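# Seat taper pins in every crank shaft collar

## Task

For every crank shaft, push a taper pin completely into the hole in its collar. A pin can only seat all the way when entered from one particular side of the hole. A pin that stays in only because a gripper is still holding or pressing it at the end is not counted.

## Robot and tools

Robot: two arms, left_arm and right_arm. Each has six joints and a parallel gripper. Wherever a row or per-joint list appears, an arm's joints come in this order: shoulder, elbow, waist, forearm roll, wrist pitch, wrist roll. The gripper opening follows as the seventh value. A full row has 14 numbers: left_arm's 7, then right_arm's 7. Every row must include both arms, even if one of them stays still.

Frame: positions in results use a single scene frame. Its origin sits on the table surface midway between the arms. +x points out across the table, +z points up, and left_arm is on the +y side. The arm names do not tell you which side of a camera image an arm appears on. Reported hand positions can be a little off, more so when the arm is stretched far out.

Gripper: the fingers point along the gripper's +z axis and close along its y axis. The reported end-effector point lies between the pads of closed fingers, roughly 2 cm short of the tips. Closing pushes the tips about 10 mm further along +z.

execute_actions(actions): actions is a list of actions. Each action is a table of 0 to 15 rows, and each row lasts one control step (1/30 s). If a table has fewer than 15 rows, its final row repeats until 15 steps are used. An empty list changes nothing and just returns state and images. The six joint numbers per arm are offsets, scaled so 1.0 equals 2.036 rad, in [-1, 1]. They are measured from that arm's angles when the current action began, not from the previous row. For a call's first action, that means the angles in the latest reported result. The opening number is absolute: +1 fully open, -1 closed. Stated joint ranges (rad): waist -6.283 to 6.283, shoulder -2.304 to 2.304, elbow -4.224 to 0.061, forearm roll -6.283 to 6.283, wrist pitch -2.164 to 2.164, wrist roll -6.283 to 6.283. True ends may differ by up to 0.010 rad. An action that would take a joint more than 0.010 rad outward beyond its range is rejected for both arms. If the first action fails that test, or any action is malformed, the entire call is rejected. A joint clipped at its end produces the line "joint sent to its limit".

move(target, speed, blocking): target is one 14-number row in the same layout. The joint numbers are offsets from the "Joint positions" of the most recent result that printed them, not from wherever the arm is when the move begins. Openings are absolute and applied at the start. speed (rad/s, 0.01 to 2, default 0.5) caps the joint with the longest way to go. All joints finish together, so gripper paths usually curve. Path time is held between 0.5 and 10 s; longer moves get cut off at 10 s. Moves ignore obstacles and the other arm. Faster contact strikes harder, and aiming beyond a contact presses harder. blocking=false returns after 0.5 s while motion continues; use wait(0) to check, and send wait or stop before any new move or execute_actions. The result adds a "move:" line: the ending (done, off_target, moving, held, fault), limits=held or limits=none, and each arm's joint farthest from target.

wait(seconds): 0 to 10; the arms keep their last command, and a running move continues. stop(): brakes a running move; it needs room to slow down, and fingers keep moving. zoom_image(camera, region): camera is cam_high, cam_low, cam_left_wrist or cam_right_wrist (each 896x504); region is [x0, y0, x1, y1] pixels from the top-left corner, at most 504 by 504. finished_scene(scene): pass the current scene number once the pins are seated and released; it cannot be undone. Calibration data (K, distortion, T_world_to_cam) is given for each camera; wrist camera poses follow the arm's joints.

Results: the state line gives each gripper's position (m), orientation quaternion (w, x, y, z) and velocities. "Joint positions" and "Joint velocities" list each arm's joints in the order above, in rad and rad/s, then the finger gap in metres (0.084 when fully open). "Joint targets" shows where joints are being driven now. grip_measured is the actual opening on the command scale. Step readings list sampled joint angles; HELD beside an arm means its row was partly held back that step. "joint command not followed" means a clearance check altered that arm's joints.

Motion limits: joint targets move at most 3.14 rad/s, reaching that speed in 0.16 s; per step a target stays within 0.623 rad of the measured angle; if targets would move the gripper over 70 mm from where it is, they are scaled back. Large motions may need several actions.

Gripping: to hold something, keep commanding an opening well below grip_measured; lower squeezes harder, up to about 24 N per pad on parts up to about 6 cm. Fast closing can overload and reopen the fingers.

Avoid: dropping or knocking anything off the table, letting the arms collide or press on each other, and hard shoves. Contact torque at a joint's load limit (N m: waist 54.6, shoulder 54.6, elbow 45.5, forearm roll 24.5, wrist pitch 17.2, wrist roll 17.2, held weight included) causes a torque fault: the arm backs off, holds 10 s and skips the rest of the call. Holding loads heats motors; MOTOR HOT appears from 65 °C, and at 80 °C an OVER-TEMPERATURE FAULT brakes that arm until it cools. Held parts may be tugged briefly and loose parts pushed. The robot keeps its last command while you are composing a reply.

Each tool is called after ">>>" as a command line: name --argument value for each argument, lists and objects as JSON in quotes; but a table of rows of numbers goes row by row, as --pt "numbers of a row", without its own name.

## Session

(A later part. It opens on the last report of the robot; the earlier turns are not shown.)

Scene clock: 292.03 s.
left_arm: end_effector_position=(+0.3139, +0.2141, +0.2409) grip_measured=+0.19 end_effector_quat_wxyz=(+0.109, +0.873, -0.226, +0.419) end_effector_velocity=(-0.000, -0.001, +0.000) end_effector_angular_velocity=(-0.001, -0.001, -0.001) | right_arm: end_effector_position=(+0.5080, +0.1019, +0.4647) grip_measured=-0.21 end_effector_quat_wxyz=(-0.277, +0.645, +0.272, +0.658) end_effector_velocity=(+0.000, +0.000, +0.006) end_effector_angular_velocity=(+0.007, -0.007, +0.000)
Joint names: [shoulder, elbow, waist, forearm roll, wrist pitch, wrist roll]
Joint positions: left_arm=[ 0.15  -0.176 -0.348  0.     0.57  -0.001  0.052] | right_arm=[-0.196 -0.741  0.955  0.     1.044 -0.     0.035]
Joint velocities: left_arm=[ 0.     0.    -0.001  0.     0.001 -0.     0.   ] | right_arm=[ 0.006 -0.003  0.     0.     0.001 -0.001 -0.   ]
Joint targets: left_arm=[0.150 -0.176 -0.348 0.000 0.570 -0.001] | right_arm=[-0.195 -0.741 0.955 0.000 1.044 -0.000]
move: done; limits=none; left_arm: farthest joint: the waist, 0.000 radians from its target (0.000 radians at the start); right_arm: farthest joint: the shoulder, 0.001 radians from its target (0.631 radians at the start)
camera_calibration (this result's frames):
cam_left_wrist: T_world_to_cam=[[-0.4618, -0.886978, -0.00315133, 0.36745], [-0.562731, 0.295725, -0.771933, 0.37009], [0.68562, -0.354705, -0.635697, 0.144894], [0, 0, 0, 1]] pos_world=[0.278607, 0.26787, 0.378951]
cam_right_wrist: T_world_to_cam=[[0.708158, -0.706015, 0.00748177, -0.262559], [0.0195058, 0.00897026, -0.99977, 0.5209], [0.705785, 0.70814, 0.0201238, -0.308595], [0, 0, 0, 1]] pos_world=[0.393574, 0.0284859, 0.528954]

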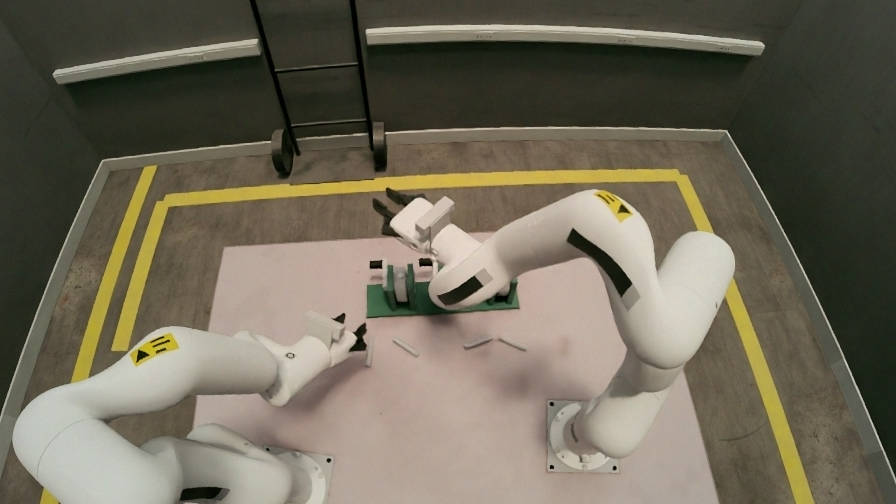

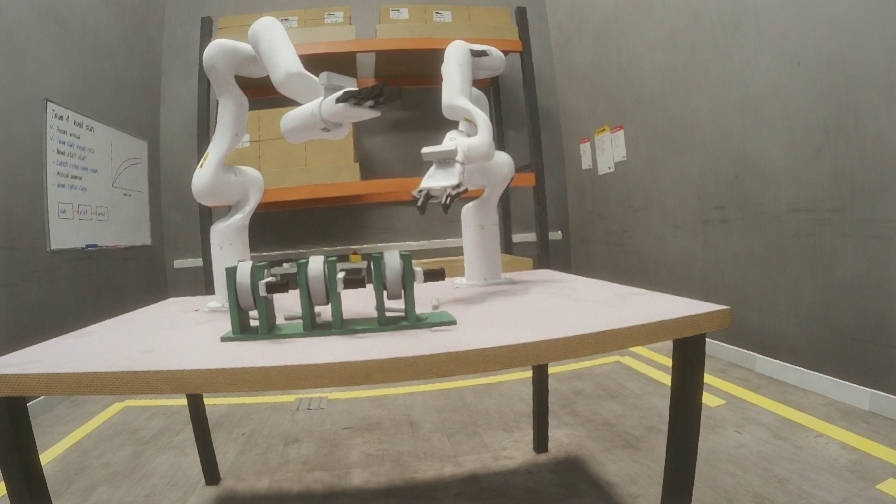

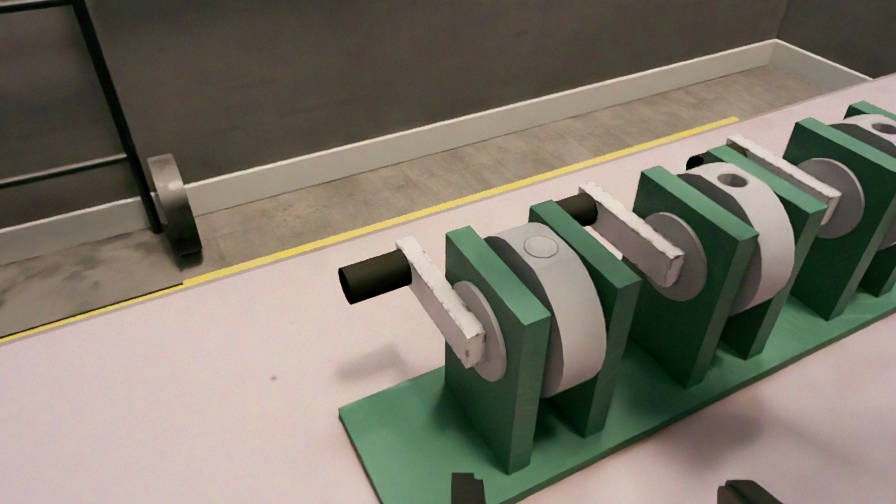

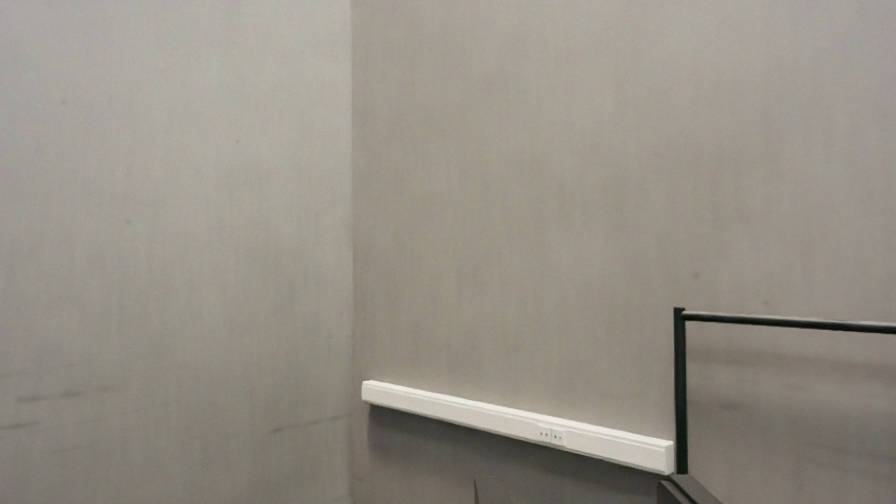

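>>> move --target '[0,0,0,0,0,0,0.2,0,0.0417,-0.074,0,-0.739,0.929,0.1]' --speed 1

>>> move --target '[0,0,0,0,0,0,0.2,-0.125,0,0,0,0.125,0,0.1]'

>>> move --target '[0,0,0,0,0,0,0.2,-0.077,0,0,0,0.077,0,0.1]' --speed 0.15

Scene clock: 308.80 s.
left_arm: end_effector_position=(+0.3139, +0.2141, +0.2409) grip_measured=+0.19 end_effector_quat_wxyz=(+0.109, +0.873, -0.226, +0.419) end_effector_velocity=(-0.001, -0.000, -0.001) end_effector_angular_velocity=(+0.001, +0.002, -0.000) | right_arm: end_effector_position=(+0.3595, -0.1364, +0.1871) grip_measured=+0.09 end_effector_quat_wxyz=(-0.000, +0.813, -0.582, +0.000) end_effector_velocity=(-0.000, -0.000, -0.000) end_effector_angular_velocity=(-0.001, +0.002, -0.001)
Joint names: [shoulder, elbow, waist, forearm roll, wrist pitch, wrist roll]
Joint positions: left_arm=[ 0.15  -0.176 -0.348  0.     0.57  -0.001  0.052] | right_arm=[-0.196 -0.656  0.804  0.    -0.46   1.89   0.048]
Joint velocities: left_arm=[-0.001  0.    -0.001 -0.001 -0.001  0.    -0.   ] | right_arm=[-0.    -0.    -0.     0.    -0.002  0.001 -0.   ]
Joint targets: left_arm=[0.150 -0.176 -0.348 0.000 0.570 -0.001] | right_arm=[-0.196 -0.656 0.804 0.000 -0.460 1.891]
move: done; limits=none; left_arm: farthest joint: the waist, 0.000 radians from its target (0.000 radians at the start); right_arm: farthest joint: the wrist pitch, 0.001 radians from its target (1.505 radians at the start)
camera_calibration (this result's frames):
cam_left_wrist: T_world_to_cam=[[-0.4618, -0.886978, -0.00315127, 0.36745], [-0.562731, 0.295725, -0.771933, 0.37009], [0.68562, -0.354705, -0.635696, 0.144894], [0, 0, 0, 1]] pos_world=[0.278607, 0.26787, 0.378952]
cam_right_wrist: T_world_to_cam=[[-0.944293, -0.328941, 0.0104696, 0.321352], [-0.328968, 0.94434, -0.000973728, 0.314319], [-0.00956655, -0.00436365, -0.999945, 0.32139], [0, 0, 0, 1]] pos_world=[0.409926, -0.189716, 0.318314]

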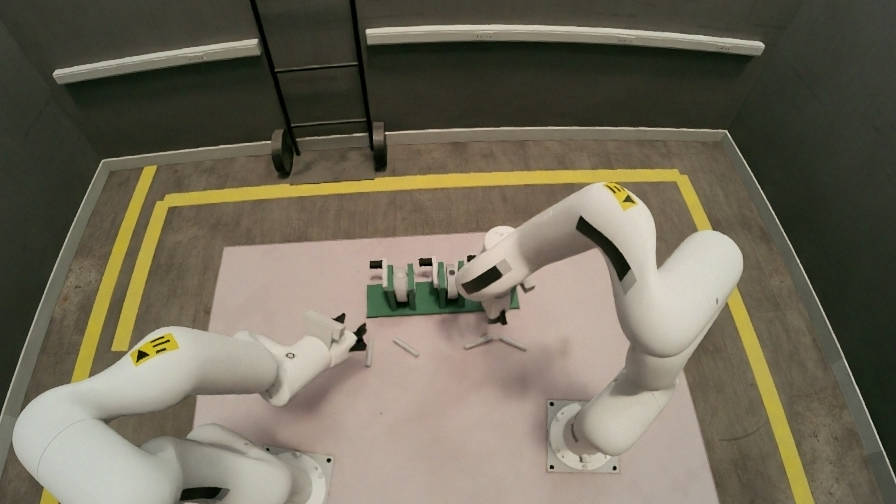

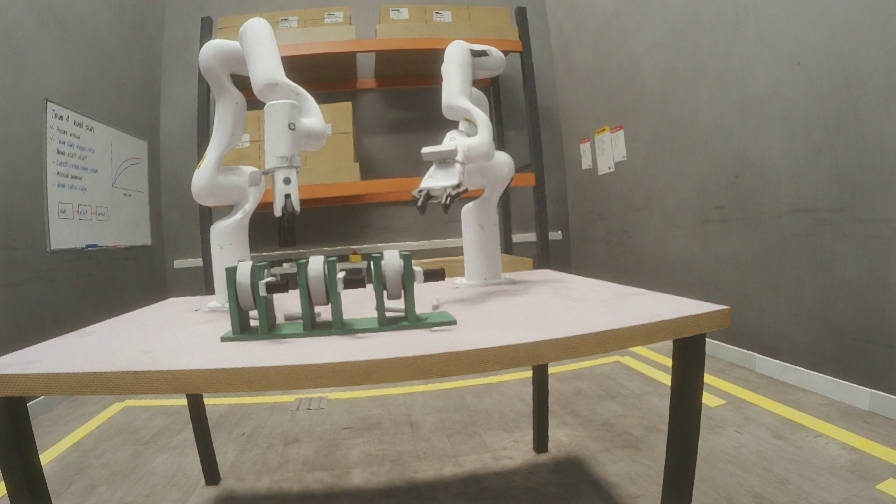

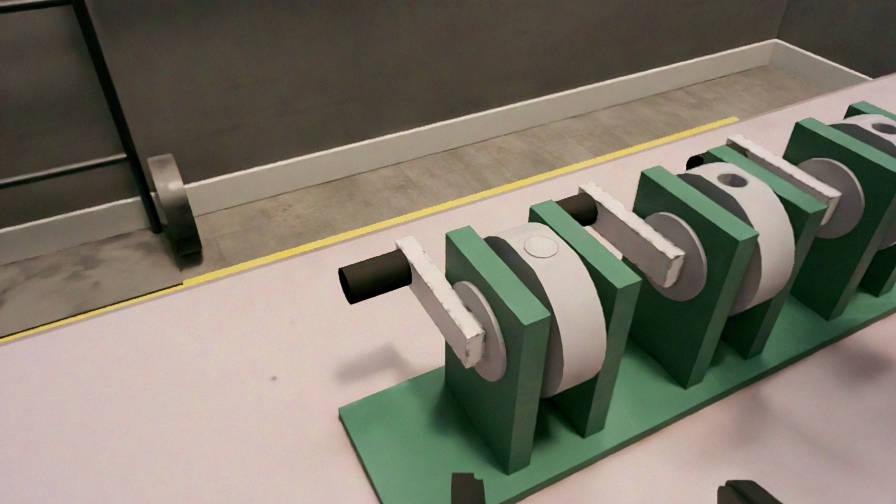

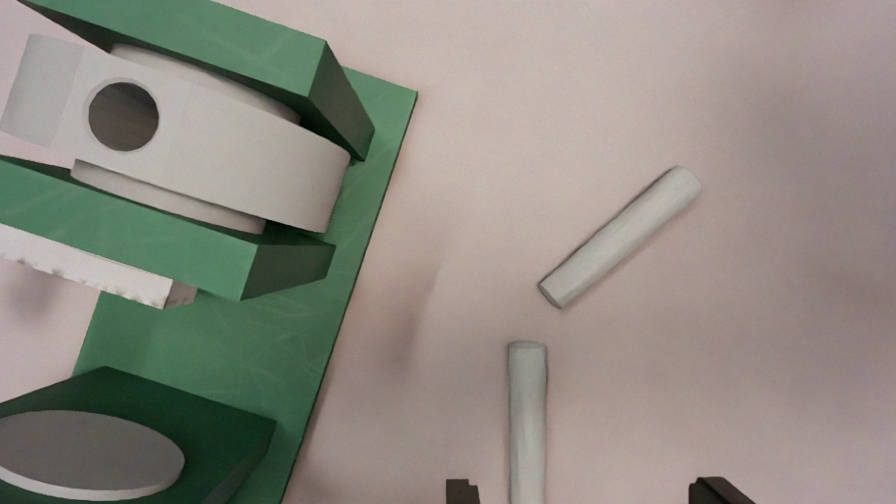

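Scene clock: 309.73 s.
left_arm: end_effector_position=(+0.3139, +0.2141, +0.2409) grip_measured=+0.19 end_effector_quat_wxyz=(+0.109, +0.873, -0.226, +0.419) end_effector_velocity=(-0.000, -0.000, -0.000) end_effector_angular_velocity=(+0.000, +0.000, -0.001) | right_arm: end_effector_position=(+0.3630, -0.1337, +0.0847) grip_measured=+0.09 end_effector_quat_wxyz=(-0.001, +0.813, -0.582, +0.000) end_effector_velocity=(-0.001, -0.001, -0.001) end_effector_angular_velocity=(-0.002, +0.002, -0.001)
Joint names: [shoulder, elbow, waist, forearm roll, wrist pitch, wrist roll]
Joint positions: left_arm=[ 0.15  -0.176 -0.348  0.     0.57  -0.001  0.052] | right_arm=[-0.449 -0.656  0.804  0.    -0.205  1.89   0.048]
Joint velocities: left_arm=[-0.001  0.    -0.     0.     0.001  0.    -0.   ] | right_arm=[-0.002  0.002 -0.001 -0.     0.001 -0.     0.   ]
Joint targets: left_arm=[0.150 -0.176 -0.348 0.000 0.570 -0.001] | right_arm=[-0.450 -0.656 0.804 0.000 -0.205 1.890]
move: done; limits=none; left_arm: farthest joint: the waist, 0.000 radians from its target (0.000 radians at the start); right_arm: farthest joint: the shoulder, 0.001 radians from its target (0.255 radians at the start)
camera_calibration (this result's frames):
cam_left_wrist: T_world_to_cam=[[-0.4618, -0.886978, -0.00315127, 0.36745], [-0.562731, 0.295725, -0.771933, 0.37009], [0.68562, -0.354705, -0.635696, 0.144894], [0, 0, 0, 1]] pos_world=[0.278607, 0.26787, 0.378952]
cam_right_wrist: T_world_to_cam=[[-0.944303, -0.328933, 0.00974513, 0.326708], [-0.328955, 0.944345, -0.000787833, 0.312848], [-0.00894362, -0.00394966, -0.999952, 0.218863], [0, 0, 0, 1]] pos_world=[0.413381, -0.187107, 0.215915]

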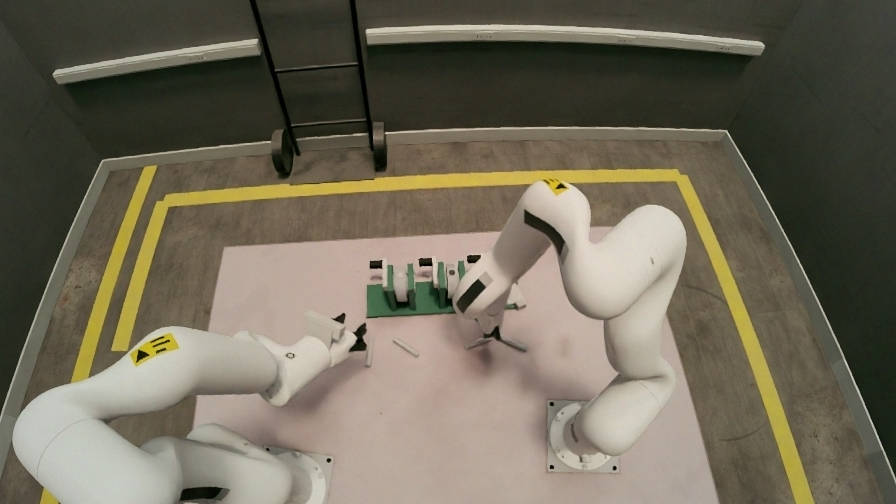

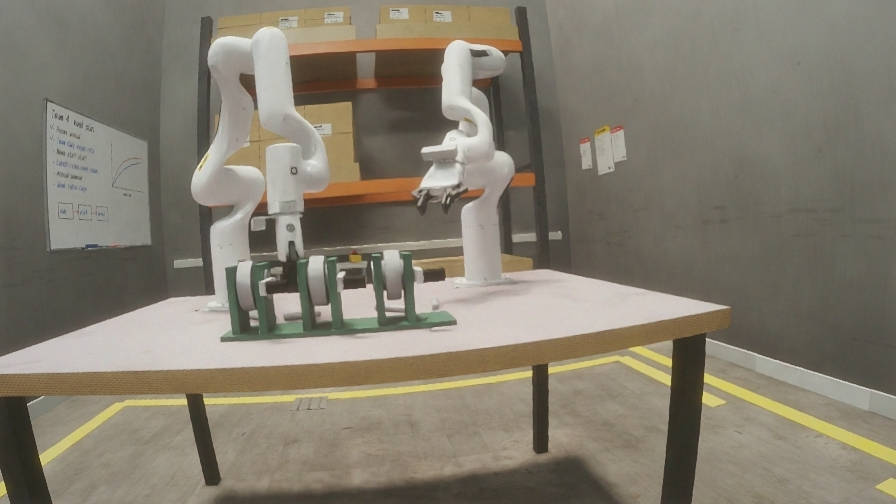

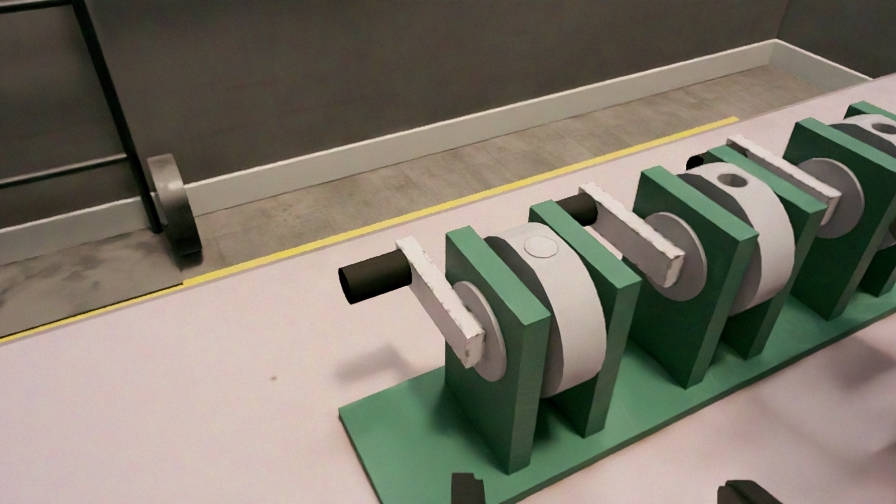

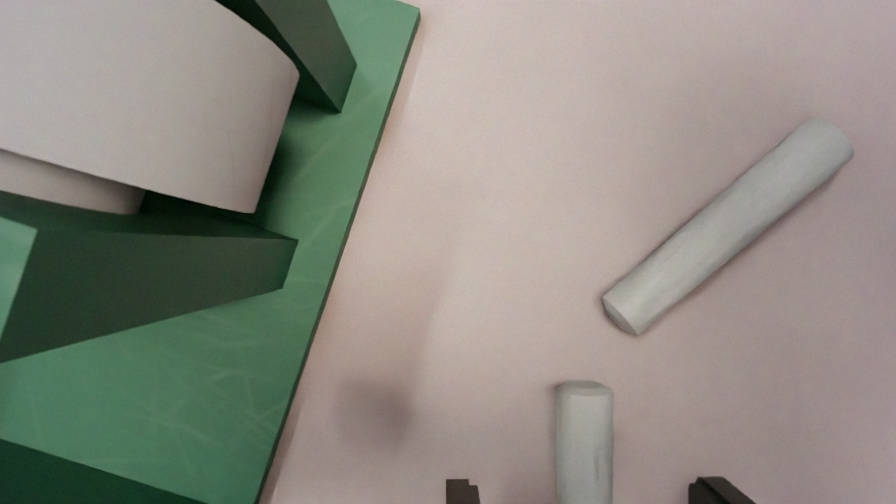

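Scene clock: 311.13 s.
left_arm: end_effector_position=(+0.3139, +0.2141, +0.2409) grip_measured=+0.19 end_effector_quat_wxyz=(+0.109, +0.873, -0.226, +0.419) end_effector_velocity=(-0.000, -0.000, -0.000) end_effector_angular_velocity=(+0.001, +0.001, -0.000) | right_arm: end_effector_position=(+0.3548, -0.1399, +0.0222) grip_measured=+0.09 end_effector_quat_wxyz=(-0.001, +0.813, -0.582, +0.000) end_effector_velocity=(-0.000, -0.000, +0.000) end_effector_angular_velocity=(-0.000, +0.000, +0.001)
Joint names: [shoulder, elbow, waist, forearm roll, wrist pitch, wrist roll]
Joint positions: left_arm=[ 0.15  -0.176 -0.348  0.     0.57  -0.001  0.052] | right_arm=[-0.606 -0.656  0.804  0.    -0.049  1.89   0.048]
Joint velocities: left_arm=[-0.001 -0.    -0.001 -0.001 -0.001  0.     0.   ] | right_arm=[ 0.001  0.001  0.     0.    -0.001 -0.001  0.   ]
Joint targets: left_arm=[0.150 -0.176 -0.348 0.000 0.570 -0.001] | right_arm=[-0.606 -0.656 0.804 0.000 -0.049 1.890]
move: done; limits=none; left_arm: farthest joint: the waist, 0.000 radians from its target (0.000 radians at the start); right_arm: farthest joint: the waist, 0.000 radians from its target (0.000 radians at the start)
camera_calibration (this result's frames):
cam_left_wrist: T_world_to_cam=[[-0.4618, -0.886979, -0.00315118, 0.36745], [-0.562731, 0.295725, -0.771933, 0.37009], [0.68562, -0.354705, -0.635696, 0.144894], [0, 0, 0, 1]] pos_world=[0.278607, 0.26787, 0.378952]
cam_right_wrist: T_world_to_cam=[[-0.944306, -0.328931, 0.00946334, 0.317563], [-0.328952, 0.944346, -0.000728354, 0.315958], [-0.00869709, -0.00380078, -0.999955, 0.156217], [0, 0, 0, 1]] pos_world=[0.405171, -0.193324, 0.153435]

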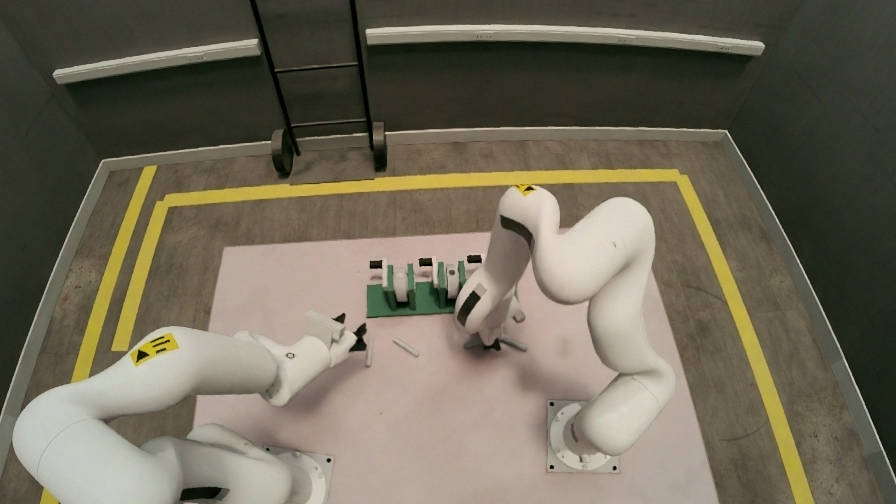

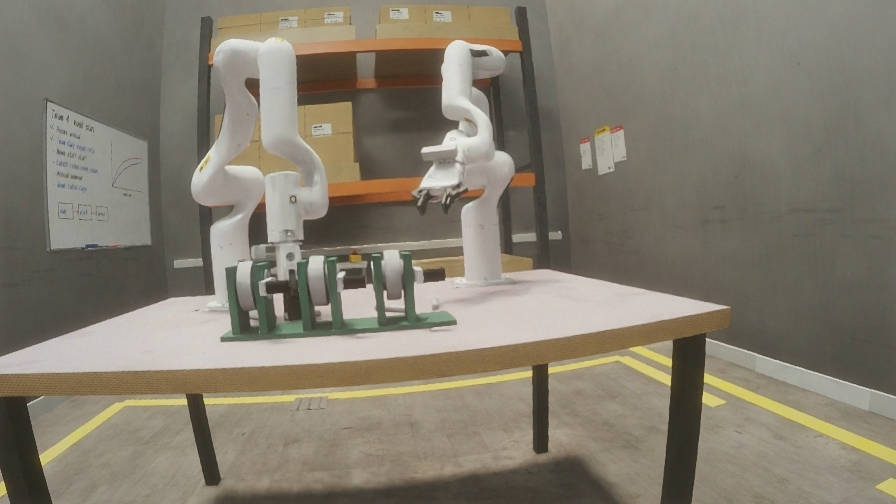

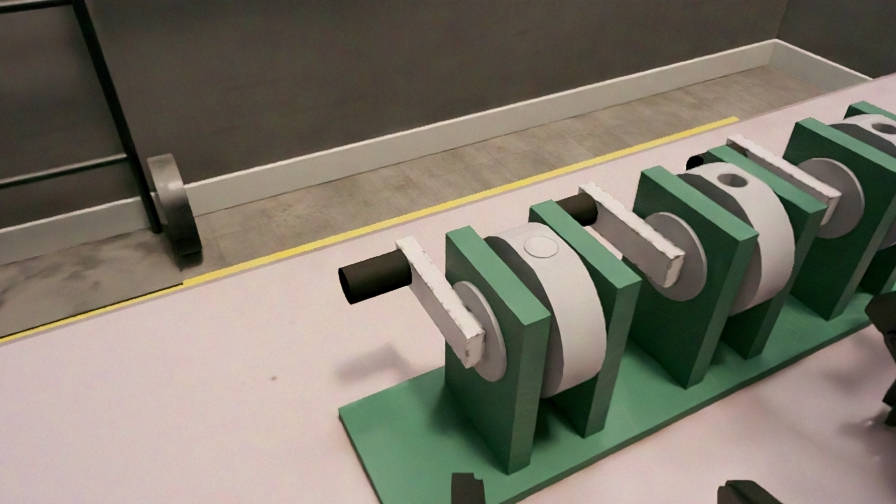

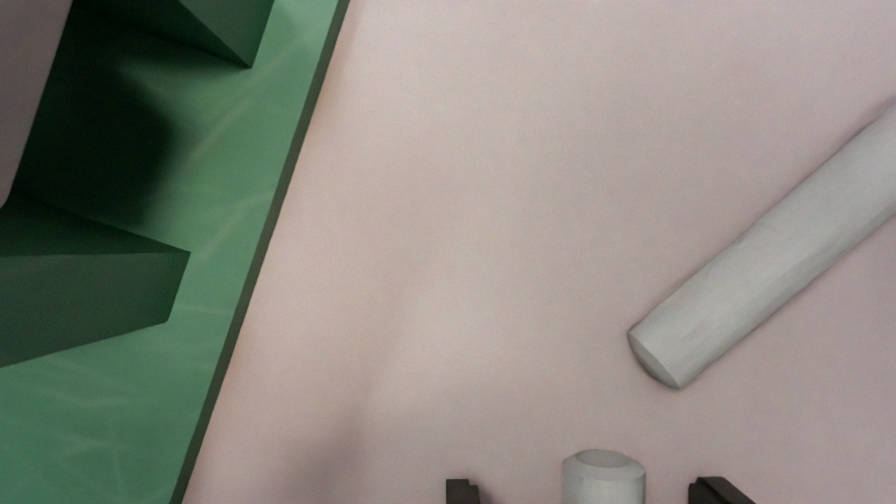

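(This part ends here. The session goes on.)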